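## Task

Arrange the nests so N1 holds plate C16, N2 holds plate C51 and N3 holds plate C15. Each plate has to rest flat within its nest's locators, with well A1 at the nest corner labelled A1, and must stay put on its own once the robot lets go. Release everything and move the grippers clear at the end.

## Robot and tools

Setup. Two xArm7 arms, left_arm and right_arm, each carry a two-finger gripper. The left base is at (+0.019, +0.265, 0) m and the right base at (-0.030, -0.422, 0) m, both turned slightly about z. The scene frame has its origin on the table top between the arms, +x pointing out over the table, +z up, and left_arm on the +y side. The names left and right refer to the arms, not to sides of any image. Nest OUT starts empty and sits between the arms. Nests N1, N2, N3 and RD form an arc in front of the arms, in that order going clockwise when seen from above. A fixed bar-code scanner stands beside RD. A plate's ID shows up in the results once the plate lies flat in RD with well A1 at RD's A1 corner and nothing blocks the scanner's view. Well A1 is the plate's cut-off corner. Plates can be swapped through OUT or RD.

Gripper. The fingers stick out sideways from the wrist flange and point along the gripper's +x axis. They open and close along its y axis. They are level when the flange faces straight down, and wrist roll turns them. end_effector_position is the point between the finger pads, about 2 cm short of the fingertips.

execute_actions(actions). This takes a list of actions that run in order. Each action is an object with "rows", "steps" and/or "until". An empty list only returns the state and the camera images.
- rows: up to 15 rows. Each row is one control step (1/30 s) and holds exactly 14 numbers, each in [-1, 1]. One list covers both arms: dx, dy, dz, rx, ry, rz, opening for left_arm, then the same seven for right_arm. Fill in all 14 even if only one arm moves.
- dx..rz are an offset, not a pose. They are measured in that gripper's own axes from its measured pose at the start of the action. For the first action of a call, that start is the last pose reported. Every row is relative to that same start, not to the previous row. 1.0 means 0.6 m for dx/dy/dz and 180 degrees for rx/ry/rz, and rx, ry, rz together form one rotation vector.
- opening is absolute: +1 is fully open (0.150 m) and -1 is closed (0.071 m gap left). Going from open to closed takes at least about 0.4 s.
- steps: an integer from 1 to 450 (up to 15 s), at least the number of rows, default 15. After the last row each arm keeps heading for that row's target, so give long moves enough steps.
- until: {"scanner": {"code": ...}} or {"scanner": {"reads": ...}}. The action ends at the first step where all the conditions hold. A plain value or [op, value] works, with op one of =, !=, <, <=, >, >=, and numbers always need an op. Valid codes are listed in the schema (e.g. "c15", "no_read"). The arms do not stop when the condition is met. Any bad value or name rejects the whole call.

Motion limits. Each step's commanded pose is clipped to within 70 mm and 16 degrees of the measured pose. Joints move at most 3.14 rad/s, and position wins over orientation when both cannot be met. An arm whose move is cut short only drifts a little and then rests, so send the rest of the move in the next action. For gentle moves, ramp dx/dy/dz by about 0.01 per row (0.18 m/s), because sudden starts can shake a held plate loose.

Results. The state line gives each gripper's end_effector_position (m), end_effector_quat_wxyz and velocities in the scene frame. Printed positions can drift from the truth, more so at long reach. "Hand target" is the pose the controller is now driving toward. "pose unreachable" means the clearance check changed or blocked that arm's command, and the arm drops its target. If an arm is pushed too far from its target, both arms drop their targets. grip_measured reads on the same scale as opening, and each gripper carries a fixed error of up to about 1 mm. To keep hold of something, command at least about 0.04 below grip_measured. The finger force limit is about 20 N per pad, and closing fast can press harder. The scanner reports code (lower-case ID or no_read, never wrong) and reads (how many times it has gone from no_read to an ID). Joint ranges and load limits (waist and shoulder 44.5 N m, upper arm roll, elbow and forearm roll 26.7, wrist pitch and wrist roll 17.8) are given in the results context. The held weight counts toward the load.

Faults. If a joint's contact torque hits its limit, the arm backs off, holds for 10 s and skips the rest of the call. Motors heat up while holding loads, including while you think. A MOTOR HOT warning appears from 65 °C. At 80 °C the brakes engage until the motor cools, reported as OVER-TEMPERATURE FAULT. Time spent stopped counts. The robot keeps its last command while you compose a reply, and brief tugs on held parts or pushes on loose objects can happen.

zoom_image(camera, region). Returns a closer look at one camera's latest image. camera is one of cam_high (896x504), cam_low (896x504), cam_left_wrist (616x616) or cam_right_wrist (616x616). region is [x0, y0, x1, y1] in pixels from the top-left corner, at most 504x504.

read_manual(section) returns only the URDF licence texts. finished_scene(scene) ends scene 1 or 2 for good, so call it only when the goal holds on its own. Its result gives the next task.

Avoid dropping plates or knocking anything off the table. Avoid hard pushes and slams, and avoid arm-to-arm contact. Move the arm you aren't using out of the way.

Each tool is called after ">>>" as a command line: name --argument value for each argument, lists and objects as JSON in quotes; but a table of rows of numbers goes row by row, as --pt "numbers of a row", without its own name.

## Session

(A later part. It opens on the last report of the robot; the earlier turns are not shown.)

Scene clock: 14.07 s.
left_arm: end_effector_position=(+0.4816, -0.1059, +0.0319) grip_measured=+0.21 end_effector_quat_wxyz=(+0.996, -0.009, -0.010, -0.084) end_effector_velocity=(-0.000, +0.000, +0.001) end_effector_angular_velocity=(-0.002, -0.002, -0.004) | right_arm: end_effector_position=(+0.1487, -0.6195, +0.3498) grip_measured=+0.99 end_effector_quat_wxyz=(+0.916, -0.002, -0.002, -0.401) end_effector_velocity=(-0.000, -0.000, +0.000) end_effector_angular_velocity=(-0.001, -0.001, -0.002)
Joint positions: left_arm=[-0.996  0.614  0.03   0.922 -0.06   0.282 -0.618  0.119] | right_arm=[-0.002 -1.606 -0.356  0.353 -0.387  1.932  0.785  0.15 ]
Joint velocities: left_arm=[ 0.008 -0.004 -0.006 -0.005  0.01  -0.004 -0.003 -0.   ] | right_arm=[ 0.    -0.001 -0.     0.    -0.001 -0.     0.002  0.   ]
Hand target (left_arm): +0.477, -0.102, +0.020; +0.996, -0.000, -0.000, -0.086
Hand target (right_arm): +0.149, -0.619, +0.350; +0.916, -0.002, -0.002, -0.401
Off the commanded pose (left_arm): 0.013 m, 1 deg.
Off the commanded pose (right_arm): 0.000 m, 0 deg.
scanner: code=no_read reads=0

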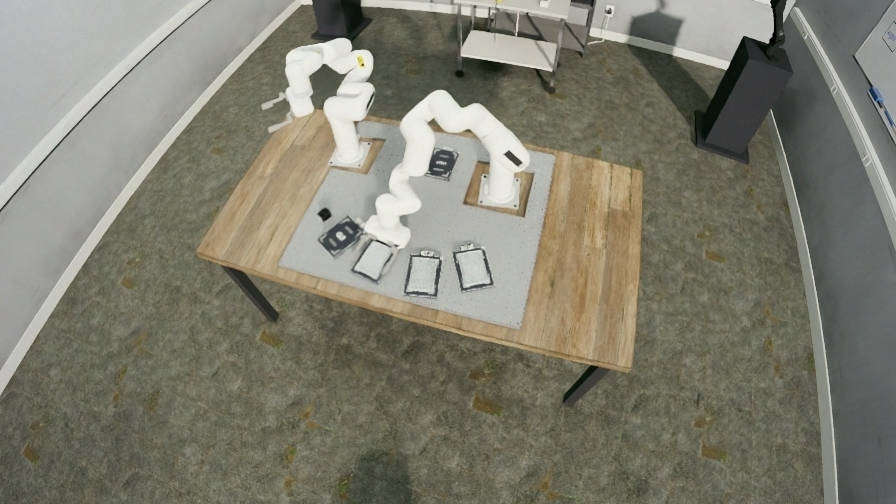

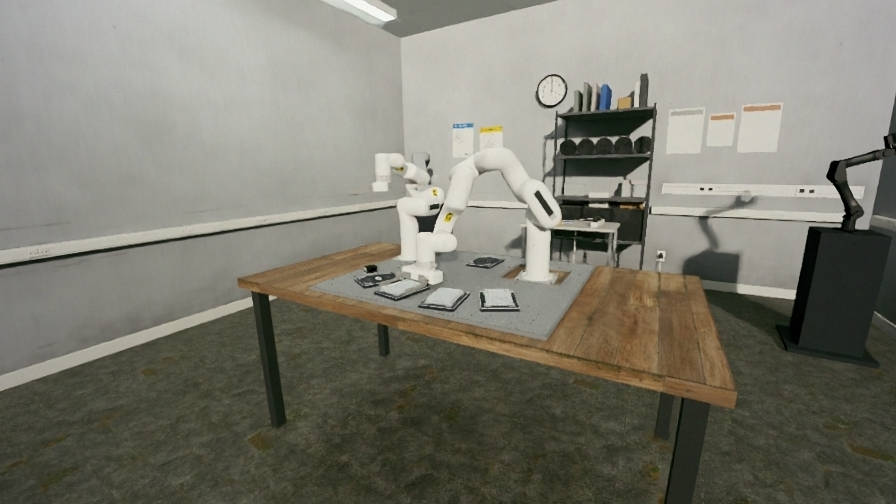

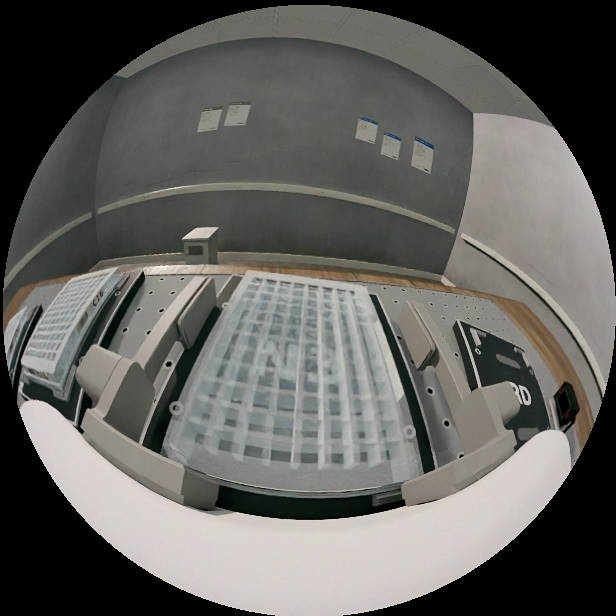

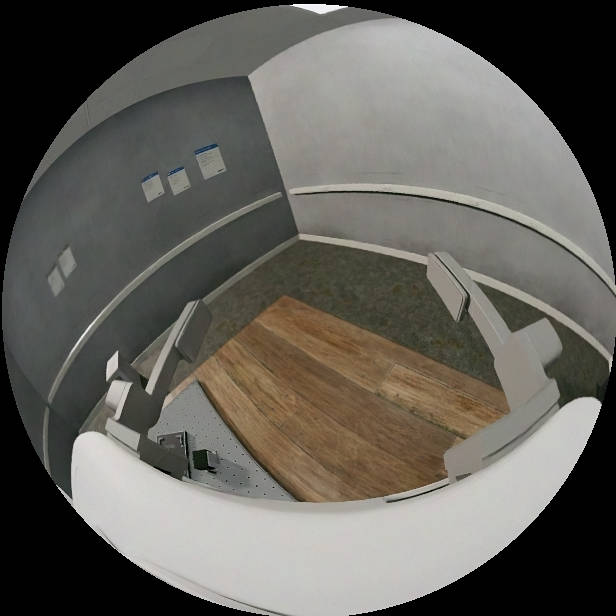

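>>> execute_actions --actions '[{"rows": [[-0.0078,0.0105,0.005,0.0052,0.0068,-0.001,0.2, 0,0,0,0,0,0,1]], "steps": 15},{"rows": [[0,0,0,0,0,0,0.0, 0,0,0,0,0,0,1],[0,0,0,0,0,0,-0.1, 0,0,0,0,0,0,1],[0,0,0,0,0,0,-0.2, 0,0,0,0,0,0,1],[0,0,0,0,0,0,-0.3, 0,0,0,0,0,0,1],[0,0,0,0,0,0,-0.4, 0,0,0,0,0,0,1],[0,0,0,0,0,0,-0.45, 0,0,0,0,0,0,1],[0,0,0,0,0,0,-0.5, 0,0,0,0,0,0,1],[0,0,0,0,0,0,-0.55, 0,0,0,0,0,0,1],[0,0,0,0,0,0,-0.6, 0,0,0,0,0,0,1],[0,0,0,0,0,0,-0.64, 0,0,0,0,0,0,1],[0,0,0,0,0,0,-0.68, 0,0,0,0,0,0,1],[0,0,0,0,0,0,-0.72, 0,0,0,0,0,0,1]], "steps": 30}]'

Scene clock: 15.87 s.
left_arm: end_effector_position=(+0.4757, -0.1001, +0.0331) grip_measured=+0.20 end_effector_quat_wxyz=(+0.996, +0.001, +0.002, -0.088) end_effector_velocity=(+0.000, -0.000, +0.001) end_effector_angular_velocity=(-0.000, -0.001, -0.000) | right_arm: end_effector_position=(+0.1487, -0.6195, +0.3498) grip_measured=+0.99 end_effector_quat_wxyz=(+0.916, -0.002, -0.002, -0.401) end_effector_velocity=(+0.000, +0.000, -0.000) end_effector_angular_velocity=(+0.000, +0.002, +0.000)
Joint positions: left_arm=[-0.993  0.584  0.029  0.898 -0.056  0.318 -0.612  0.118] | right_arm=[-0.002 -1.606 -0.356  0.353 -0.387  1.932  0.785  0.15 ]
Joint velocities: left_arm=[-0.    -0.001  0.     0.001  0.001  0.001 -0.001  0.   ] | right_arm=[ 0.001  0.002  0.    -0.     0.001 -0.     0.001 -0.   ]
Hand target (left_arm): +0.476, -0.100, +0.033; +0.996, +0.001, +0.002, -0.088
Hand target (right_arm): +0.149, -0.619, +0.350; +0.916, -0.002, -0.002, -0.401
Off the commanded pose (left_arm): 0.000 m, 0 deg.
Off the commanded pose (right_arm): 0.000 m, 0 deg.
scanner: code=no_read reads=0

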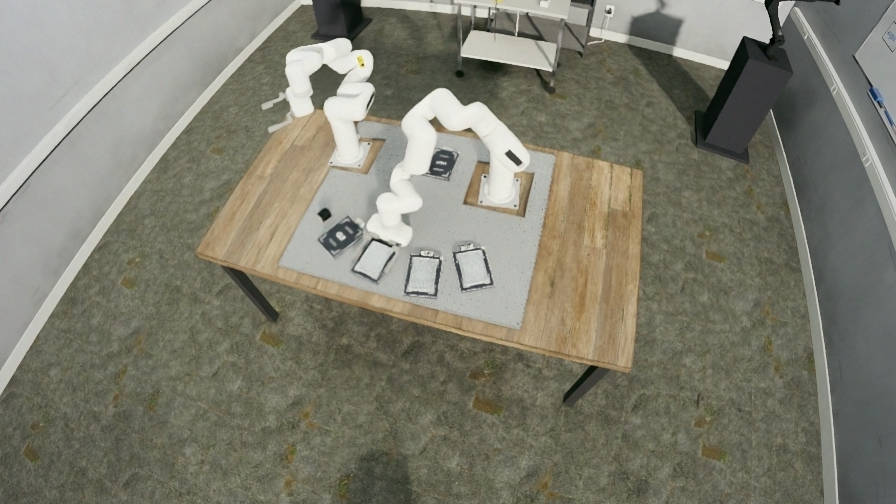

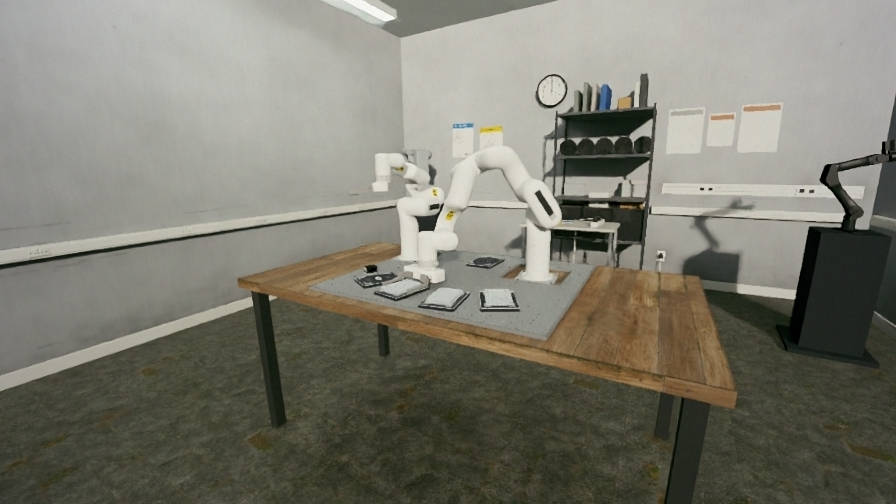

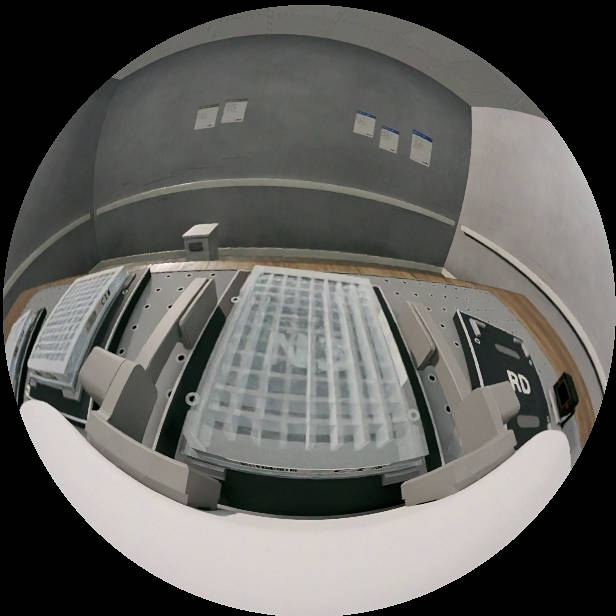

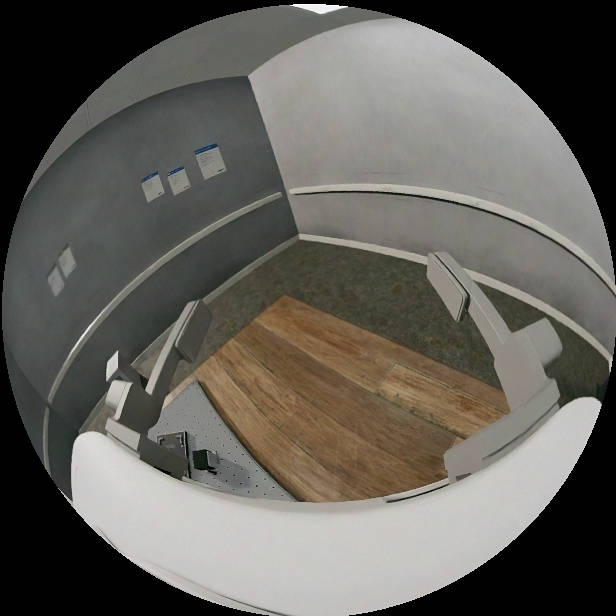

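>>> execute_actions --actions '[{"rows": [[0,0,0,0,0,0,0.3, 0,0,0,0,0,0,1]], "steps": 8},{"rows": [[0,0,0.012,0,0,0,0.3, 0,0,0,0,0,0,1]], "steps": 15},{"rows": [[0,0,0,0,0,0,0.1, 0,0,0,0,0,0,1],[0,0,0,0,0,0,-0.1, 0,0,0,0,0,0,1],[0,0,0,0,0,0,-0.2, 0,0,0,0,0,0,1],[0,0,0,0,0,0,-0.3, 0,0,0,0,0,0,1],[0,0,0,0,0,0,-0.4, 0,0,0,0,0,0,1],[0,0,0,0,0,0,-0.45, 0,0,0,0,0,0,1],[0,0,0,0,0,0,-0.5, 0,0,0,0,0,0,1],[0,0,0,0,0,0,-0.55, 0,0,0,0,0,0,1],[0,0,0,0,0,0,-0.6, 0,0,0,0,0,0,1],[0,0,0,0,0,0,-0.64, 0,0,0,0,0,0,1],[0,0,0,0,0,0,-0.68, 0,0,0,0,0,0,1],[0,0,0,0,0,0,-0.72, 0,0,0,0,0,0,1]], "steps": 30}]'

>>> zoom_image --camera "cam_low" --region '[340, 240, 480, 310]'

Scene clock: 17.90 s.
left_arm: end_effector_position=(+0.4752, -0.1000, +0.0397) grip_measured=-0.68 end_effector_quat_wxyz=(+0.996, +0.001, +0.003, -0.088) end_effector_velocity=(+0.000, +0.002, -0.002) end_effector_angular_velocity=(+0.002, +0.002, +0.002) | right_arm: end_effector_position=(+0.1487, -0.6195, +0.3498) grip_measured=+0.99 end_effector_quat_wxyz=(+0.916, -0.002, -0.002, -0.401) end_effector_velocity=(+0.000, +0.000, -0.000) end_effector_angular_velocity=(-0.000, +0.000, +0.001)
Joint positions: left_arm=[-0.995  0.563  0.03   0.891 -0.055  0.334 -0.613  0.084] | right_arm=[-0.002 -1.606 -0.356  0.353 -0.387  1.932  0.785  0.15 ]
Joint velocities: left_arm=[ 0.002  0.002  0.    -0.001  0.     0.    -0.    -0.   ] | right_arm=[ 0.001 -0.    -0.    -0.    -0.    -0.    -0.    -0.   ]
Hand target (left_arm): +0.476, -0.098, +0.039; +0.996, +0.002, +0.003, -0.087
Hand target (right_arm): +0.149, -0.619, +0.350; +0.916, -0.002, -0.002, -0.401
Off the commanded pose (left_arm): 0.002 m, 0 deg.
Off the commanded pose (right_arm): 0.000 m, 0 deg.
scanner: code=no_read reads=0

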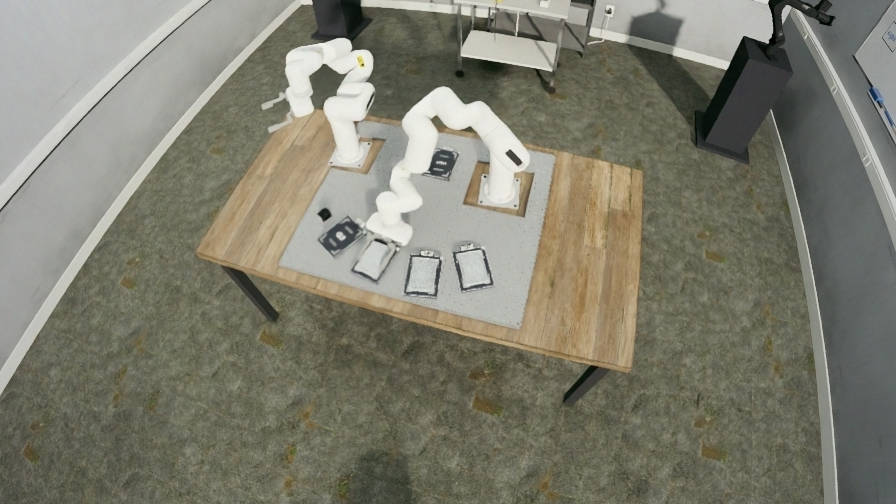

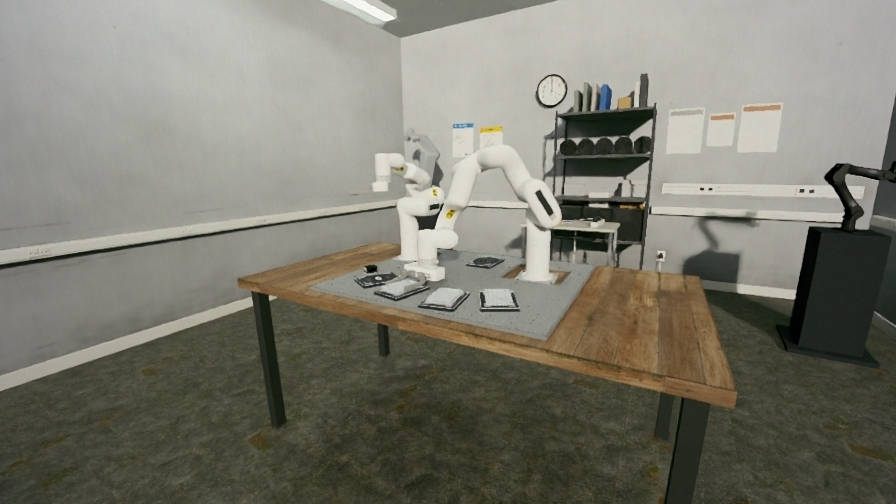

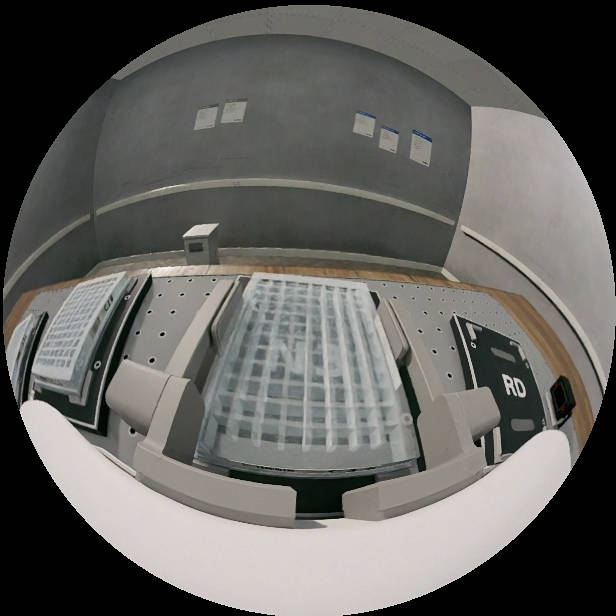

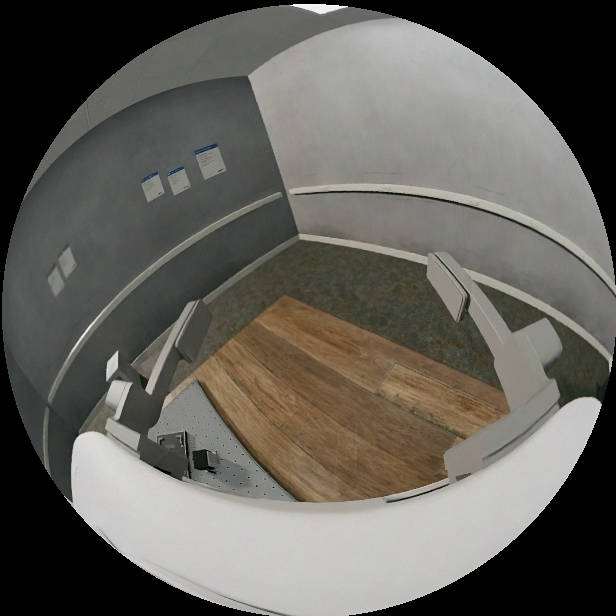

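Region (340, 240, 480, 310) of cam_low's 896x504 image, scaled by 3.600, with more detail than that image has.

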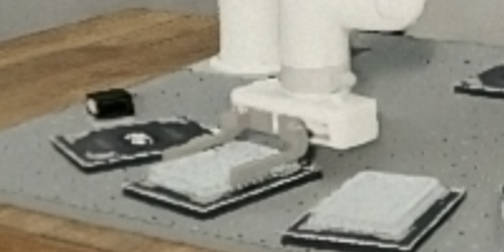

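>>> execute_actions --actions '[{"rows": [[0,0,0.005,0,0,0,-0.76, 0,0,0,0,0,0,1],[0,0,0.01,0,0,0,-0.76, 0,0,0,0,0,0,1],[0,0,0.02,0,0,0,-0.76, 0,0,0,0,0,0,1],[0,0,0.03,0,0,0,-0.76, 0,0,0,0,0,0,1],[0,0,0.04,0,0,0,-0.76, 0,0,0,0,0,0,1],[0,0,0.05,0,0,0,-0.76, 0,0,0,0,0,0,1],[0,0,0.06,0,0,0,-0.76, 0,0,0,0,0,0,1],[0,0,0.07,0,0,0,-0.76, 0,0,0,0,0,0,1],[0,0,0.08,0,0,0,-0.76, 0,0,0,0,0,0,1]], "steps": 20},{"rows": [[-0.0045,-0.02,0,0,0,-0.008,-0.76, 0,0,0,0,0,0,1],[-0.009,-0.04,0,0,0,-0.016,-0.76, 0,0,0,0,0,0,1],[-0.0136,-0.06,0,0,0,-0.024,-0.76, 0,0,0,0,0,0,1],[-0.018,-0.08,0,0,0,-0.033,-0.76, 0,0,0,0,0,0,1],[-0.0227,-0.10,0,0,0,-0.041,-0.76, 0,0,0,0,0,0,1],[-0.027,-0.12,0,0,0,-0.049,-0.76, 0,0,0,0,0,0,1],[-0.032,-0.14,0,0,0,-0.057,-0.76, 0,0,0,0,0,0,1],[-0.036,-0.16,0,0,0,-0.065,-0.76, 0,0,0,0,0,0,1],[-0.041,-0.18,0,0,0,-0.073,-0.76, 0,0,0,0,0,0,1],[-0.045,-0.20,0,0,0,-0.081,-0.76, 0,0,0,0,0,0,1],[-0.05,-0.22,0,0,0,-0.089,-0.76, 0,0,0,0,0,0,1],[-0.054,-0.24,0,0,0,-0.098,-0.76, 0,0,0,0,0,0,1],[-0.059,-0.26,0,0,0,-0.106,-0.76, 0,0,0,0,0,0,1],[-0.0635,-0.28,0,0,0,-0.114,-0.76, 0,0,0,0,0,0,1],[-0.068,-0.302,0,0,0,-0.122,-0.76, 0,0,0,0,0,0,1]], "steps": 35}]'

>>> zoom_image --camera "cam_high" --region '[290, 180, 430, 290]'

Scene clock: 20.40 s.
left_arm: end_effector_position=(+0.4042, -0.2700, +0.0862) grip_measured=-0.69 end_effector_quat_wxyz=(+0.961, +0.002, +0.003, -0.275) end_effector_velocity=(-0.000, -0.000, -0.001) end_effector_angular_velocity=(+0.000, +0.000, -0.001) | right_arm: end_effector_position=(+0.1487, -0.6195, +0.3498) grip_measured=+0.99 end_effector_quat_wxyz=(+0.916, -0.002, -0.002, -0.401) end_effector_velocity=(+0.000, +0.000, -0.000) end_effector_angular_velocity=(+0.001, -0.000, +0.001)
Joint positions: left_arm=[-1.125  0.576 -0.057  1.133  0.054  0.566 -0.534  0.083] | right_arm=[-0.002 -1.606 -0.356  0.353 -0.387  1.932  0.785  0.15 ]
Joint velocities: left_arm=[-0.001  0.001  0.     0.001 -0.    -0.     0.     0.   ] | right_arm=[-0.    -0.    -0.    -0.     0.001  0.    -0.001  0.   ]
Hand target (left_arm): +0.404, -0.270, +0.086; +0.961, +0.002, +0.003, -0.276
Hand target (right_arm): +0.149, -0.619, +0.350; +0.916, -0.002, -0.002, -0.401
Off the commanded pose (left_arm): 0.001 m, 0 deg.
Off the commanded pose (right_arm): 0.000 m, 0 deg.
scanner: code=no_read reads=0

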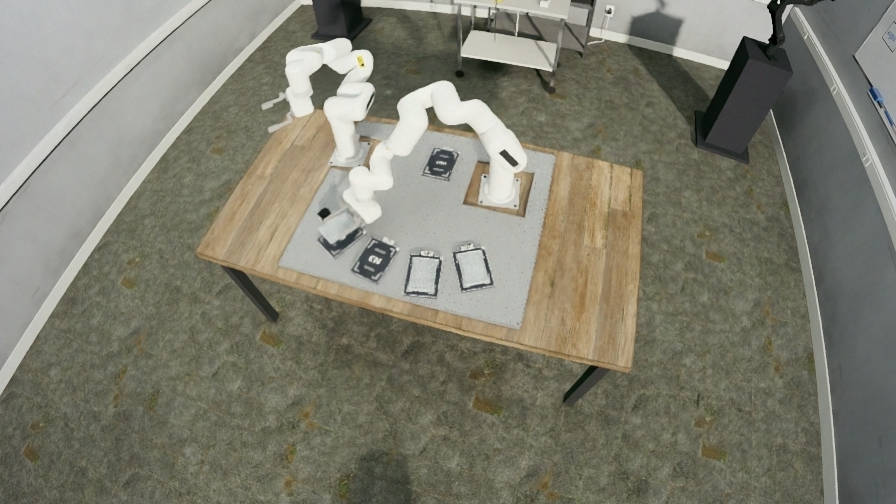

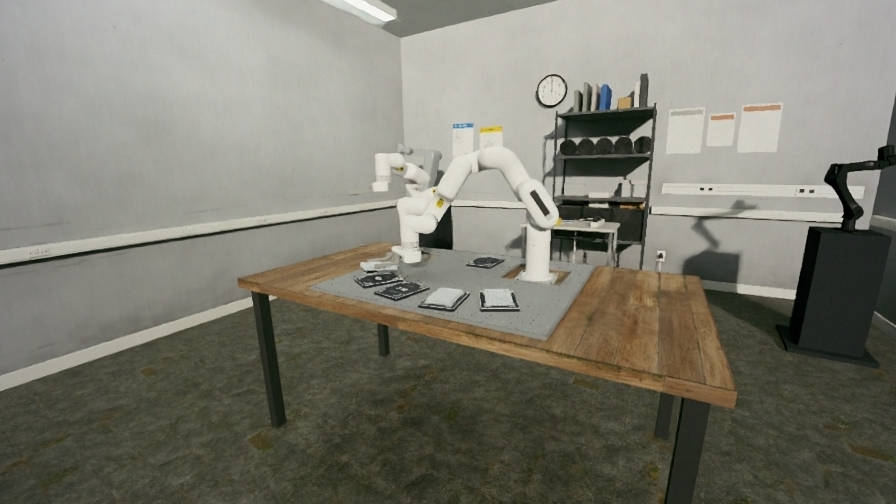

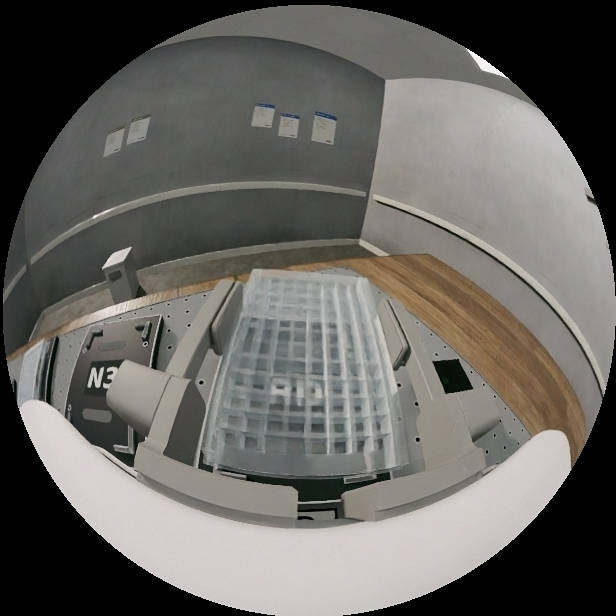

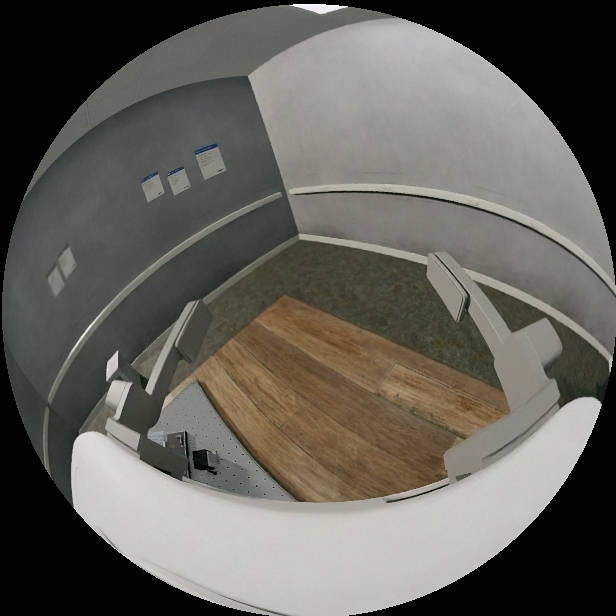

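Region (290, 180, 430, 290) of cam_high's 896x504 image, scaled by 3.600, with more detail than that image has; it fills the top 396 rows of this view, and the rest is white.

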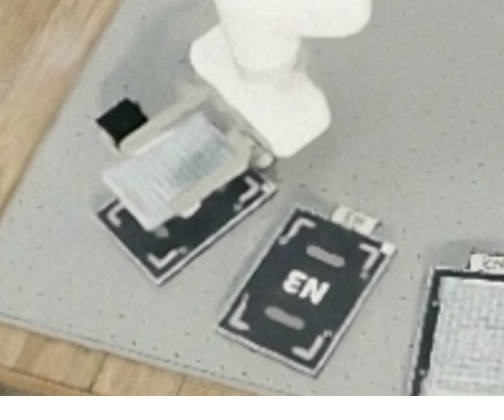

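>>> execute_actions --actions '[{"rows": [[0,0,-0.01,0,0,0,-0.76, 0,0,0,0,0,0,1],[0,0,-0.02,0,0,0,-0.76, 0,0,0,0,0,0,1],[0,0,-0.03,0,0,0,-0.76, 0,0,0,0,0,0,1],[0,0,-0.04,0,0,0,-0.76, 0,0,0,0,0,0,1],[0,0,-0.052,0,0,0,-0.76, 0,0,0,0,0,0,1]], "steps": 20}]'

>>> zoom_image --camera "cam_left_wrist" --region '[150, 250, 470, 530]'

>>> zoom_image --camera "cam_high" --region '[290, 180, 430, 290]'

>>> zoom_image --camera "cam_right_wrist" --region '[100, 400, 260, 500]'

Scene clock: 21.23 s.
left_arm: end_effector_position=(+0.4040, -0.2701, +0.0553) grip_measured=-0.69 end_effector_quat_wxyz=(+0.961, +0.002, +0.003, -0.275) end_effector_velocity=(+0.002, +0.003, -0.002) end_effector_angular_velocity=(+0.004, +0.000, +0.004) | right_arm: end_effector_position=(+0.1487, -0.6195, +0.3498) grip_measured=+0.99 end_effector_quat_wxyz=(+0.916, -0.002, -0.002, -0.401) end_effector_velocity=(+0.000, -0.000, +0.000) end_effector_angular_velocity=(-0.001, -0.000, +0.000)
Joint positions: left_arm=[-1.129  0.653 -0.052  1.147  0.061  0.503 -0.538  0.083] | right_arm=[-0.002 -1.606 -0.356  0.353 -0.387  1.932  0.785  0.15 ]
Joint velocities: left_arm=[ 0.001  0.002  0.003 -0.002  0.001  0.001 -0.001  0.   ] | right_arm=[-0.001  0.001  0.    -0.    -0.001 -0.001 -0.001  0.   ]
Hand target (left_arm): +0.404, -0.270, +0.055; +0.961, +0.002, +0.004, -0.275
Hand target (right_arm): +0.149, -0.619, +0.350; +0.916, -0.002, -0.002, -0.401
Off the commanded pose (left_arm): 0.000 m, 0 deg.
Off the commanded pose (right_arm): 0.000 m, 0 deg.
scanner: code=no_read reads=0

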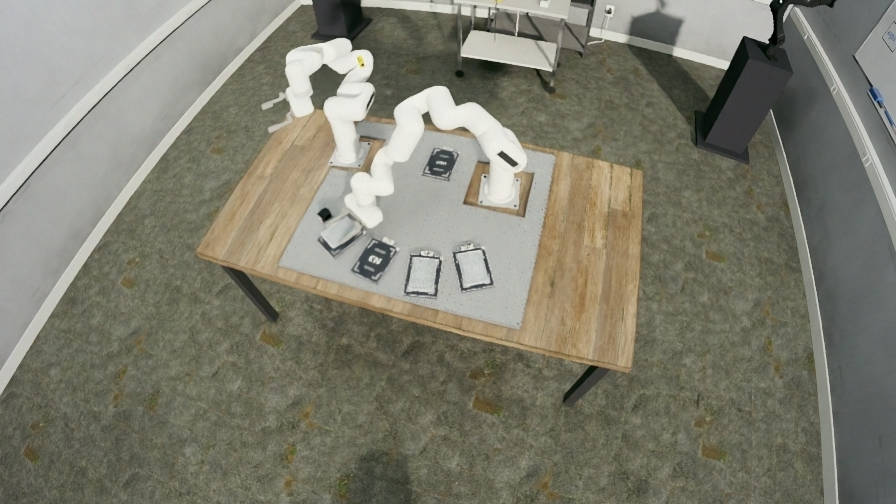

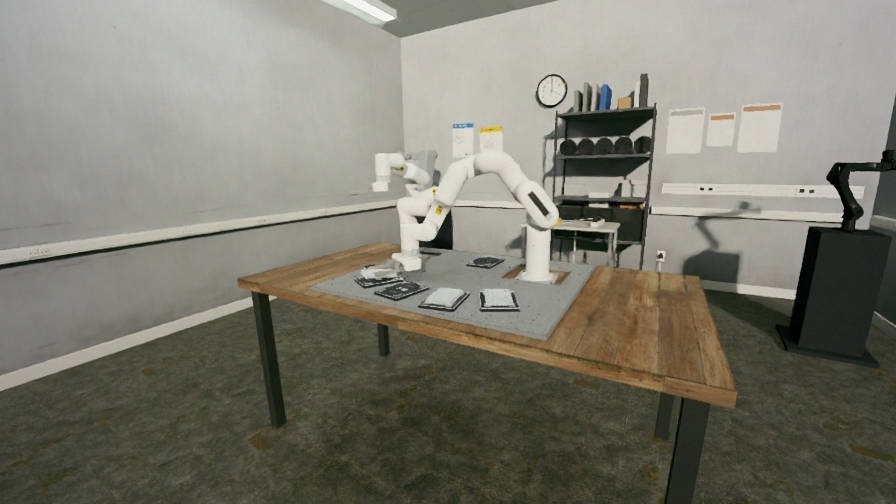

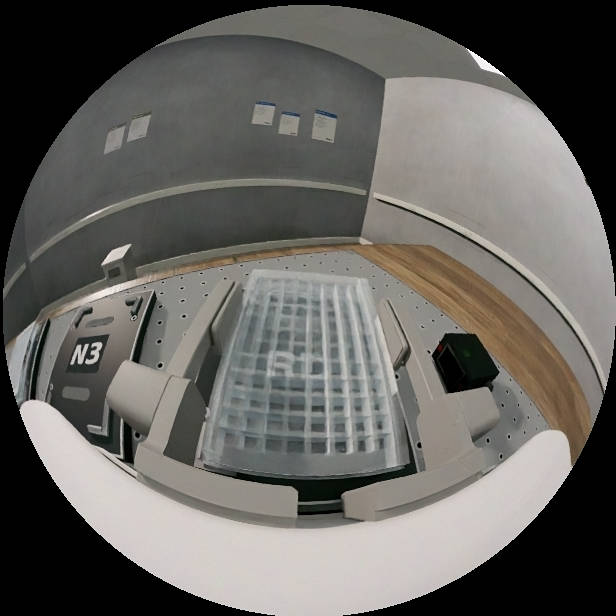

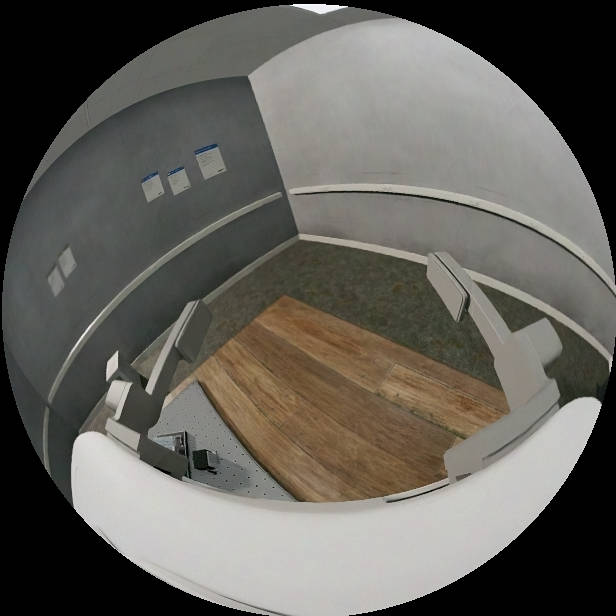

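Region (150, 250, 470, 530) of cam_left_wrist's 616x616 image, scaled by 1.575, with more detail than that image has; it fills the top 441 rows of this view, and the rest is white.

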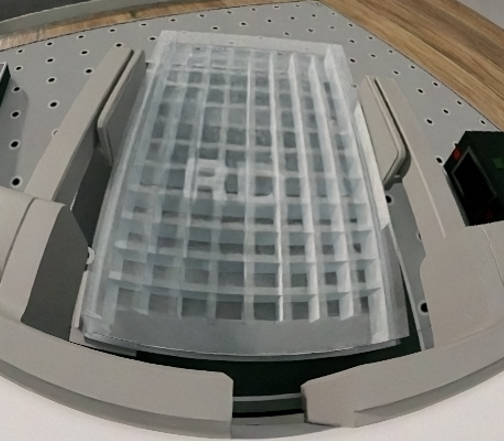

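Region (290, 180, 430, 290) of cam_high's 896x504 image, scaled by 3.600, with more detail than that image has; it fills the top 396 rows of this view, and the rest is white.

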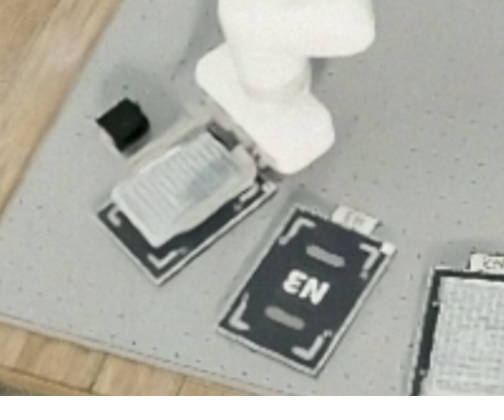

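Region (100, 400, 260, 500) of cam_right_wrist's 616x616 image, scaled by 3.150, with more detail than that image has; it fills the top 315 rows of this view, and the rest is white.

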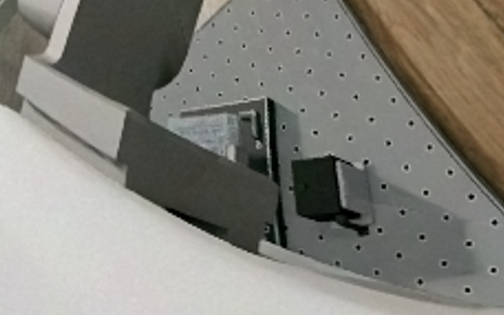

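>>> execute_actions --actions '[{"rows": [[0.002,0.004,-0.004,0,0,0,-0.76, 0,0,0,0,0,0,1],[0.003,0.008,-0.008,0,0,0,-0.76, 0,0,0,0,0,0,1],[0.003,0.008,-0.014,0,0,0,-0.76, 0,0,0,0,0,0,1]], "steps": 15}]'

>>> zoom_image --camera "cam_left_wrist" --region '[150, 250, 470, 530]'

>>> zoom_image --camera "cam_high" --region '[290, 180, 430, 290]'

Scene clock: 23.50 s.
left_arm: end_effector_position=(+0.4087, -0.2667, +0.0472) grip_measured=-0.69 end_effector_quat_wxyz=(+0.961, +0.002, +0.003, -0.275) end_effector_velocity=(-0.000, -0.000, +0.000) end_effector_angular_velocity=(-0.001, +0.000, -0.001) | right_arm: end_effector_position=(+0.1487, -0.6195, +0.3498) grip_measured=+0.99 end_effector_quat_wxyz=(+0.916, -0.002, -0.002, -0.401) end_effector_velocity=(+0.000, +0.000, -0.000) end_effector_angular_velocity=(+0.001, -0.000, +0.000)
Joint positions: left_arm=[-1.121  0.672 -0.049  1.149  0.062  0.486 -0.529  0.083] | right_arm=[-0.002 -1.606 -0.356  0.353 -0.387  1.932  0.785  0.15 ]
Joint velocities: left_arm=[-0.    -0.001 -0.001 -0.    -0.001 -0.001  0.001 -0.   ] | right_arm=[ 0.001  0.    -0.     0.     0.001 -0.     0.001  0.   ]
Hand target (left_arm): +0.408, -0.267, +0.047; +0.961, +0.002, +0.003, -0.275
Hand target (right_arm): +0.149, -0.619, +0.350; +0.916, -0.002, -0.002, -0.401
Off the commanded pose (left_arm): 0.001 m, 0 deg.
Off the commanded pose (right_arm): 0.000 m, 0 deg.
scanner: code=no_read reads=0

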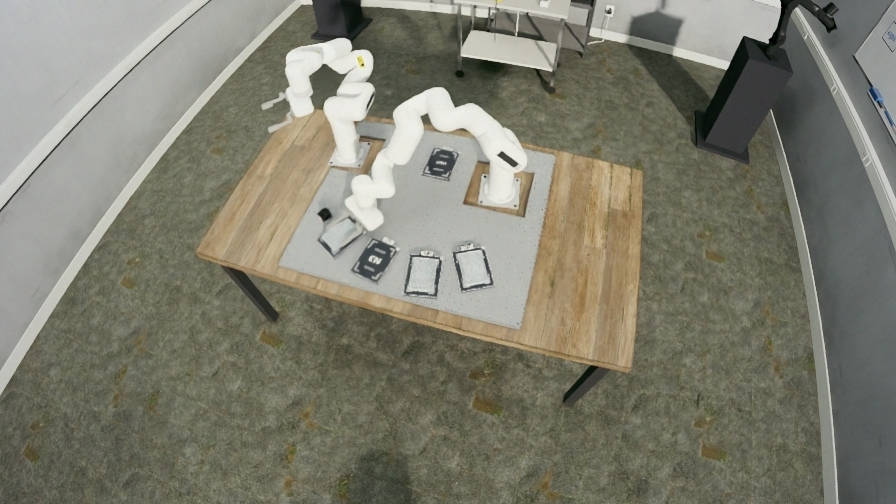

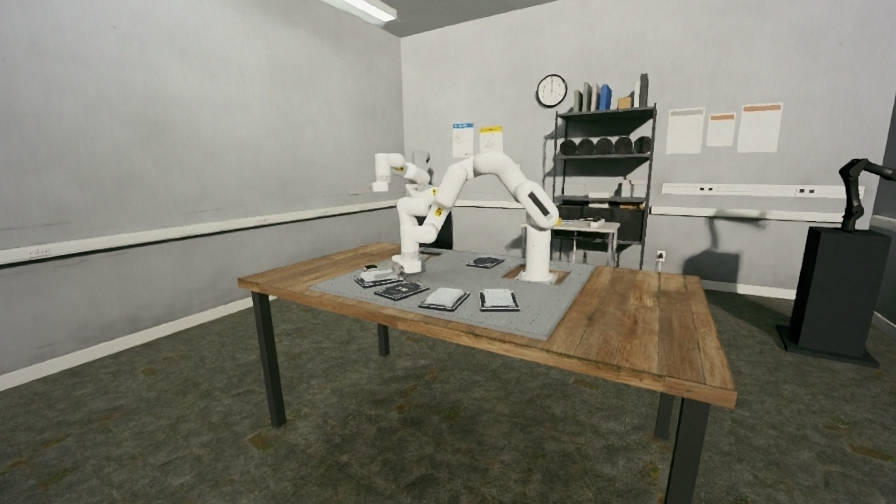

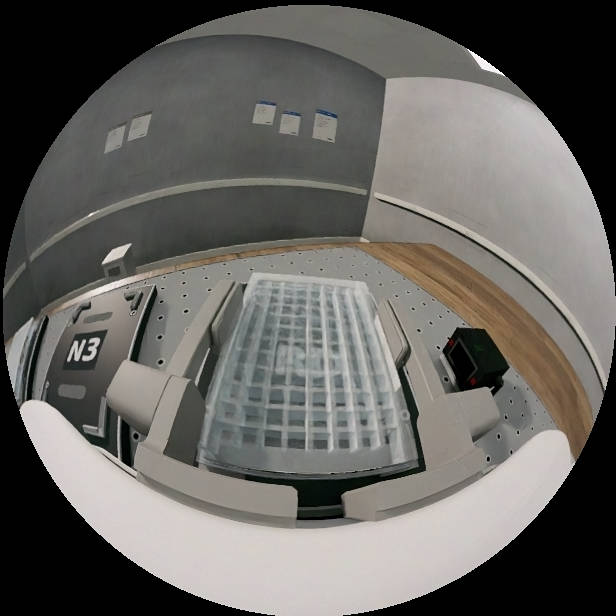

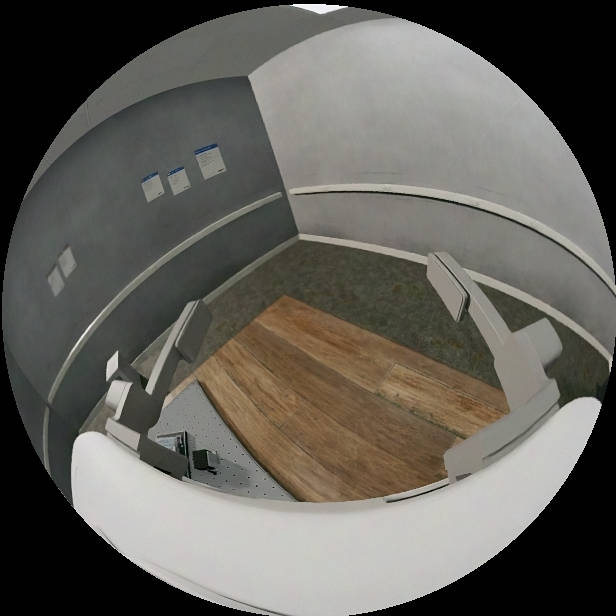

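Region (150, 250, 470, 530) of cam_left_wrist's 616x616 image, scaled by 1.575, with more detail than that image has; it fills the top 441 rows of this view, and the rest is white.

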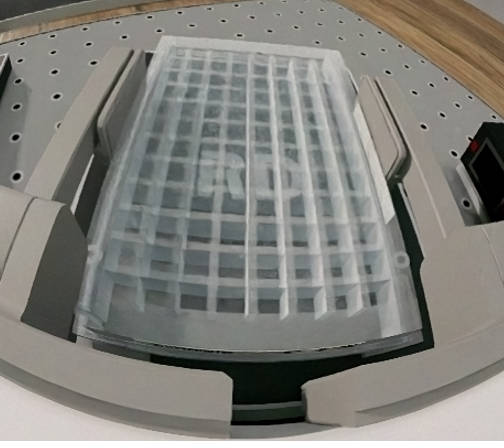

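Region (290, 180, 430, 290) of cam_high's 896x504 image, scaled by 3.600, with more detail than that image has; it fills the top 396 rows of this view, and the rest is white.

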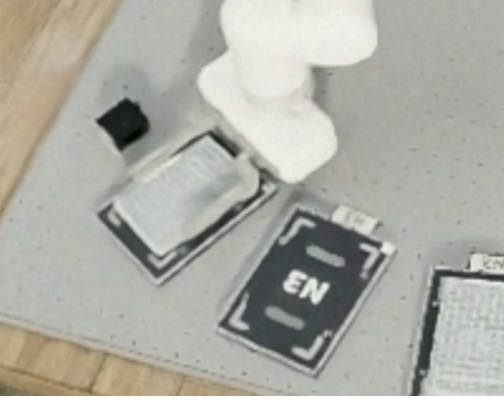

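>>> execute_actions --actions '[{"rows": [[0,0,-0.004,0,0,0,-0.76, 0,0,0,0,0,0,1],[0,0,-0.008,0,0,0,-0.76, 0,0,0,0,0,0,1],[0,0,-0.011,0,0,0,-0.76, 0,0,0,0,0,0,1]], "steps": 15},{"rows": [[0,0,0,0,0,0,-0.6, 0,0,0,0,0,0,1],[0,0,0,0,0,0,-0.5, 0,0,0,0,0,0,1],[0,0,0,0,0,0,-0.3, 0,0,0,0,0,0,1],[0,0,0,0,0,0,-0.1, 0,0,0,0,0,0,1]], "steps": 15},{"rows": [[0,0,0.02,0,0,0,-0.1, 0,0,0,0,0,0,1],[0,0,0.04,0,0,0,-0.1, 0,0,0,0,0,0,1],[0,0,0.06,0,0,0,-0.1, 0,0,0,0,0,0,1],[0,0,0.08,0,0,0,-0.1, 0,0,0,0,0,0,1],[0,0,0.1,0,0,0,-0.1, 0,0,0,0,0,0,1]], "steps": 45, "until": {"scanner": {"code": ["!=", "no_read"]}}}]'

>>> zoom_image --camera "cam_left_wrist" --region '[150, 250, 470, 530]'

>>> zoom_image --camera "cam_high" --region '[290, 180, 430, 290]'

Scene clock: 25.33 s.
left_arm: end_effector_position=(+0.4087, -0.2660, +0.0994) grip_measured=-0.10 end_effector_quat_wxyz=(+0.962, +0.003, +0.004, -0.275) end_effector_velocity=(+0.002, -0.000, +0.001) end_effector_angular_velocity=(-0.002, -0.001, +0.002) | right_arm: end_effector_position=(+0.1487, -0.6195, +0.3498) grip_measured=+0.99 end_effector_quat_wxyz=(+0.916, -0.002, -0.002, -0.401) end_effector_velocity=(-0.000, -0.000, -0.000) end_effector_angular_velocity=(+0.001, +0.002, -0.001)
Joint positions: left_arm=[-1.115  0.543 -0.057  1.125  0.05   0.593 -0.522  0.107] | right_arm=[-0.002 -1.606 -0.356  0.353 -0.387  1.932  0.785  0.15 ]
Joint velocities: left_arm=[ 0.002  0.001  0.     0.005 -0.001  0.002  0.001  0.   ] | right_arm=[-0.     0.001 -0.    -0.     0.001  0.001  0.001  0.   ]
Hand target (left_arm): +0.409, -0.267, +0.102; +0.962, +0.001, +0.002, -0.275
Hand target (right_arm): +0.149, -0.619, +0.350; +0.916, -0.002, -0.002, -0.401
Off the commanded pose (left_arm): 0.003 m, 0 deg.
Off the commanded pose (right_arm): 0.000 m, 0 deg.
scanner: code=c15 reads=1

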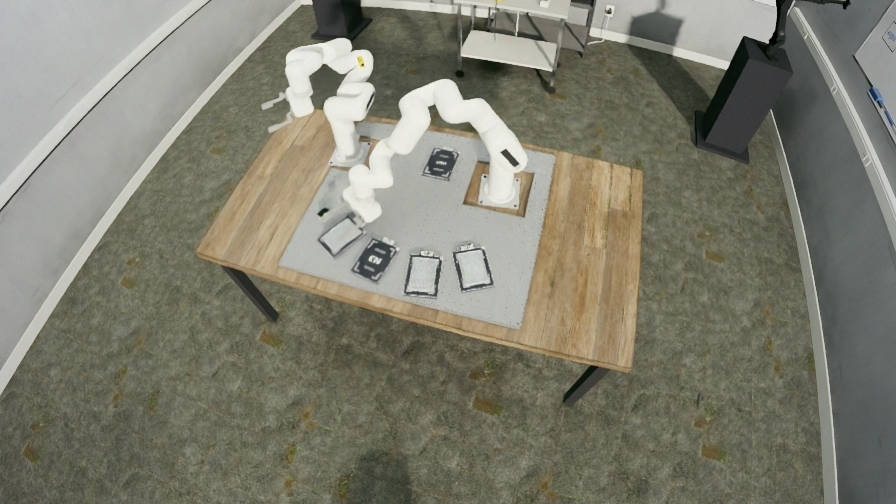

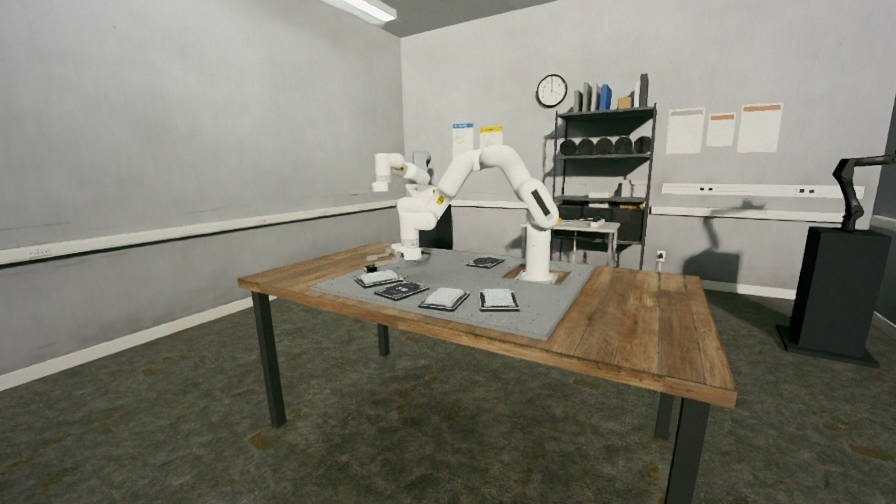

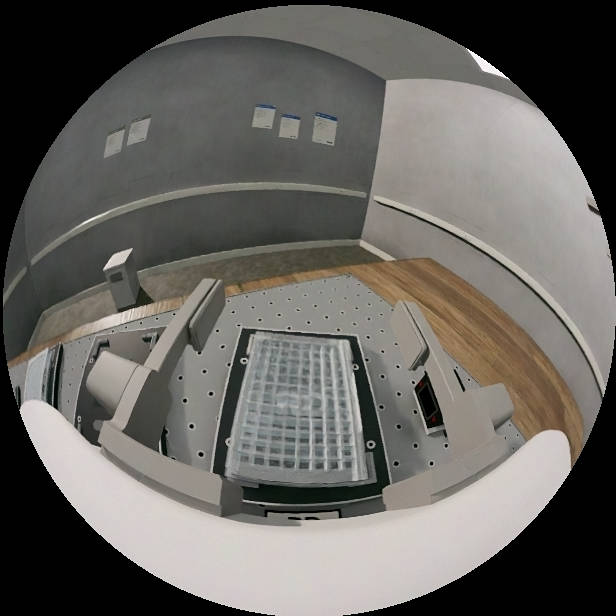

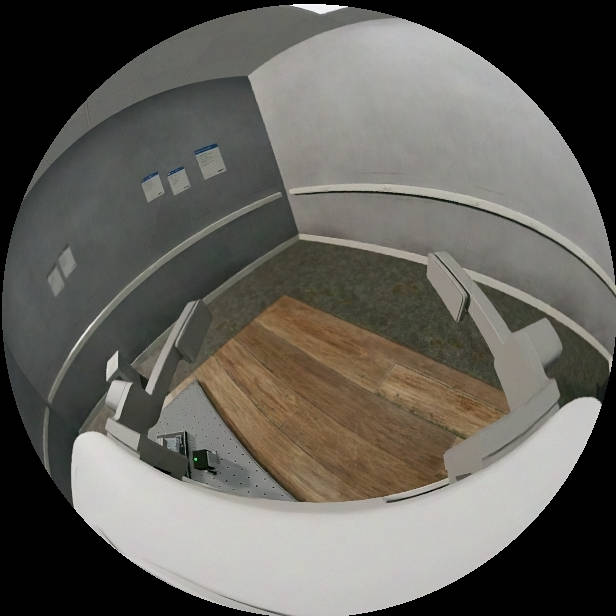

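Region (150, 250, 470, 530) of cam_left_wrist's 616x616 image, scaled by 1.575, with more detail than that image has; it fills the top 441 rows of this view, and the rest is white.

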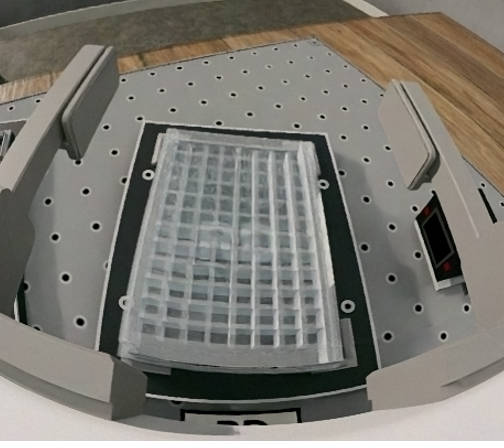

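Region (290, 180, 430, 290) of cam_high's 896x504 image, scaled by 3.600, with more detail than that image has; it fills the top 396 rows of this view, and the rest is white.

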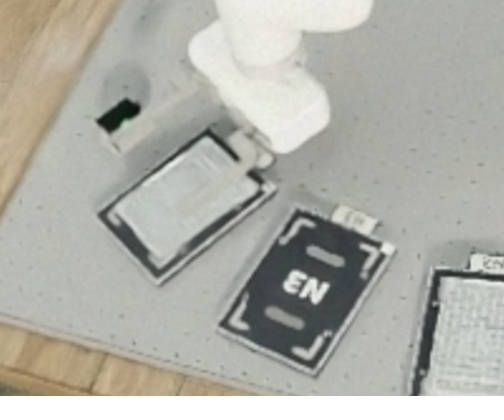

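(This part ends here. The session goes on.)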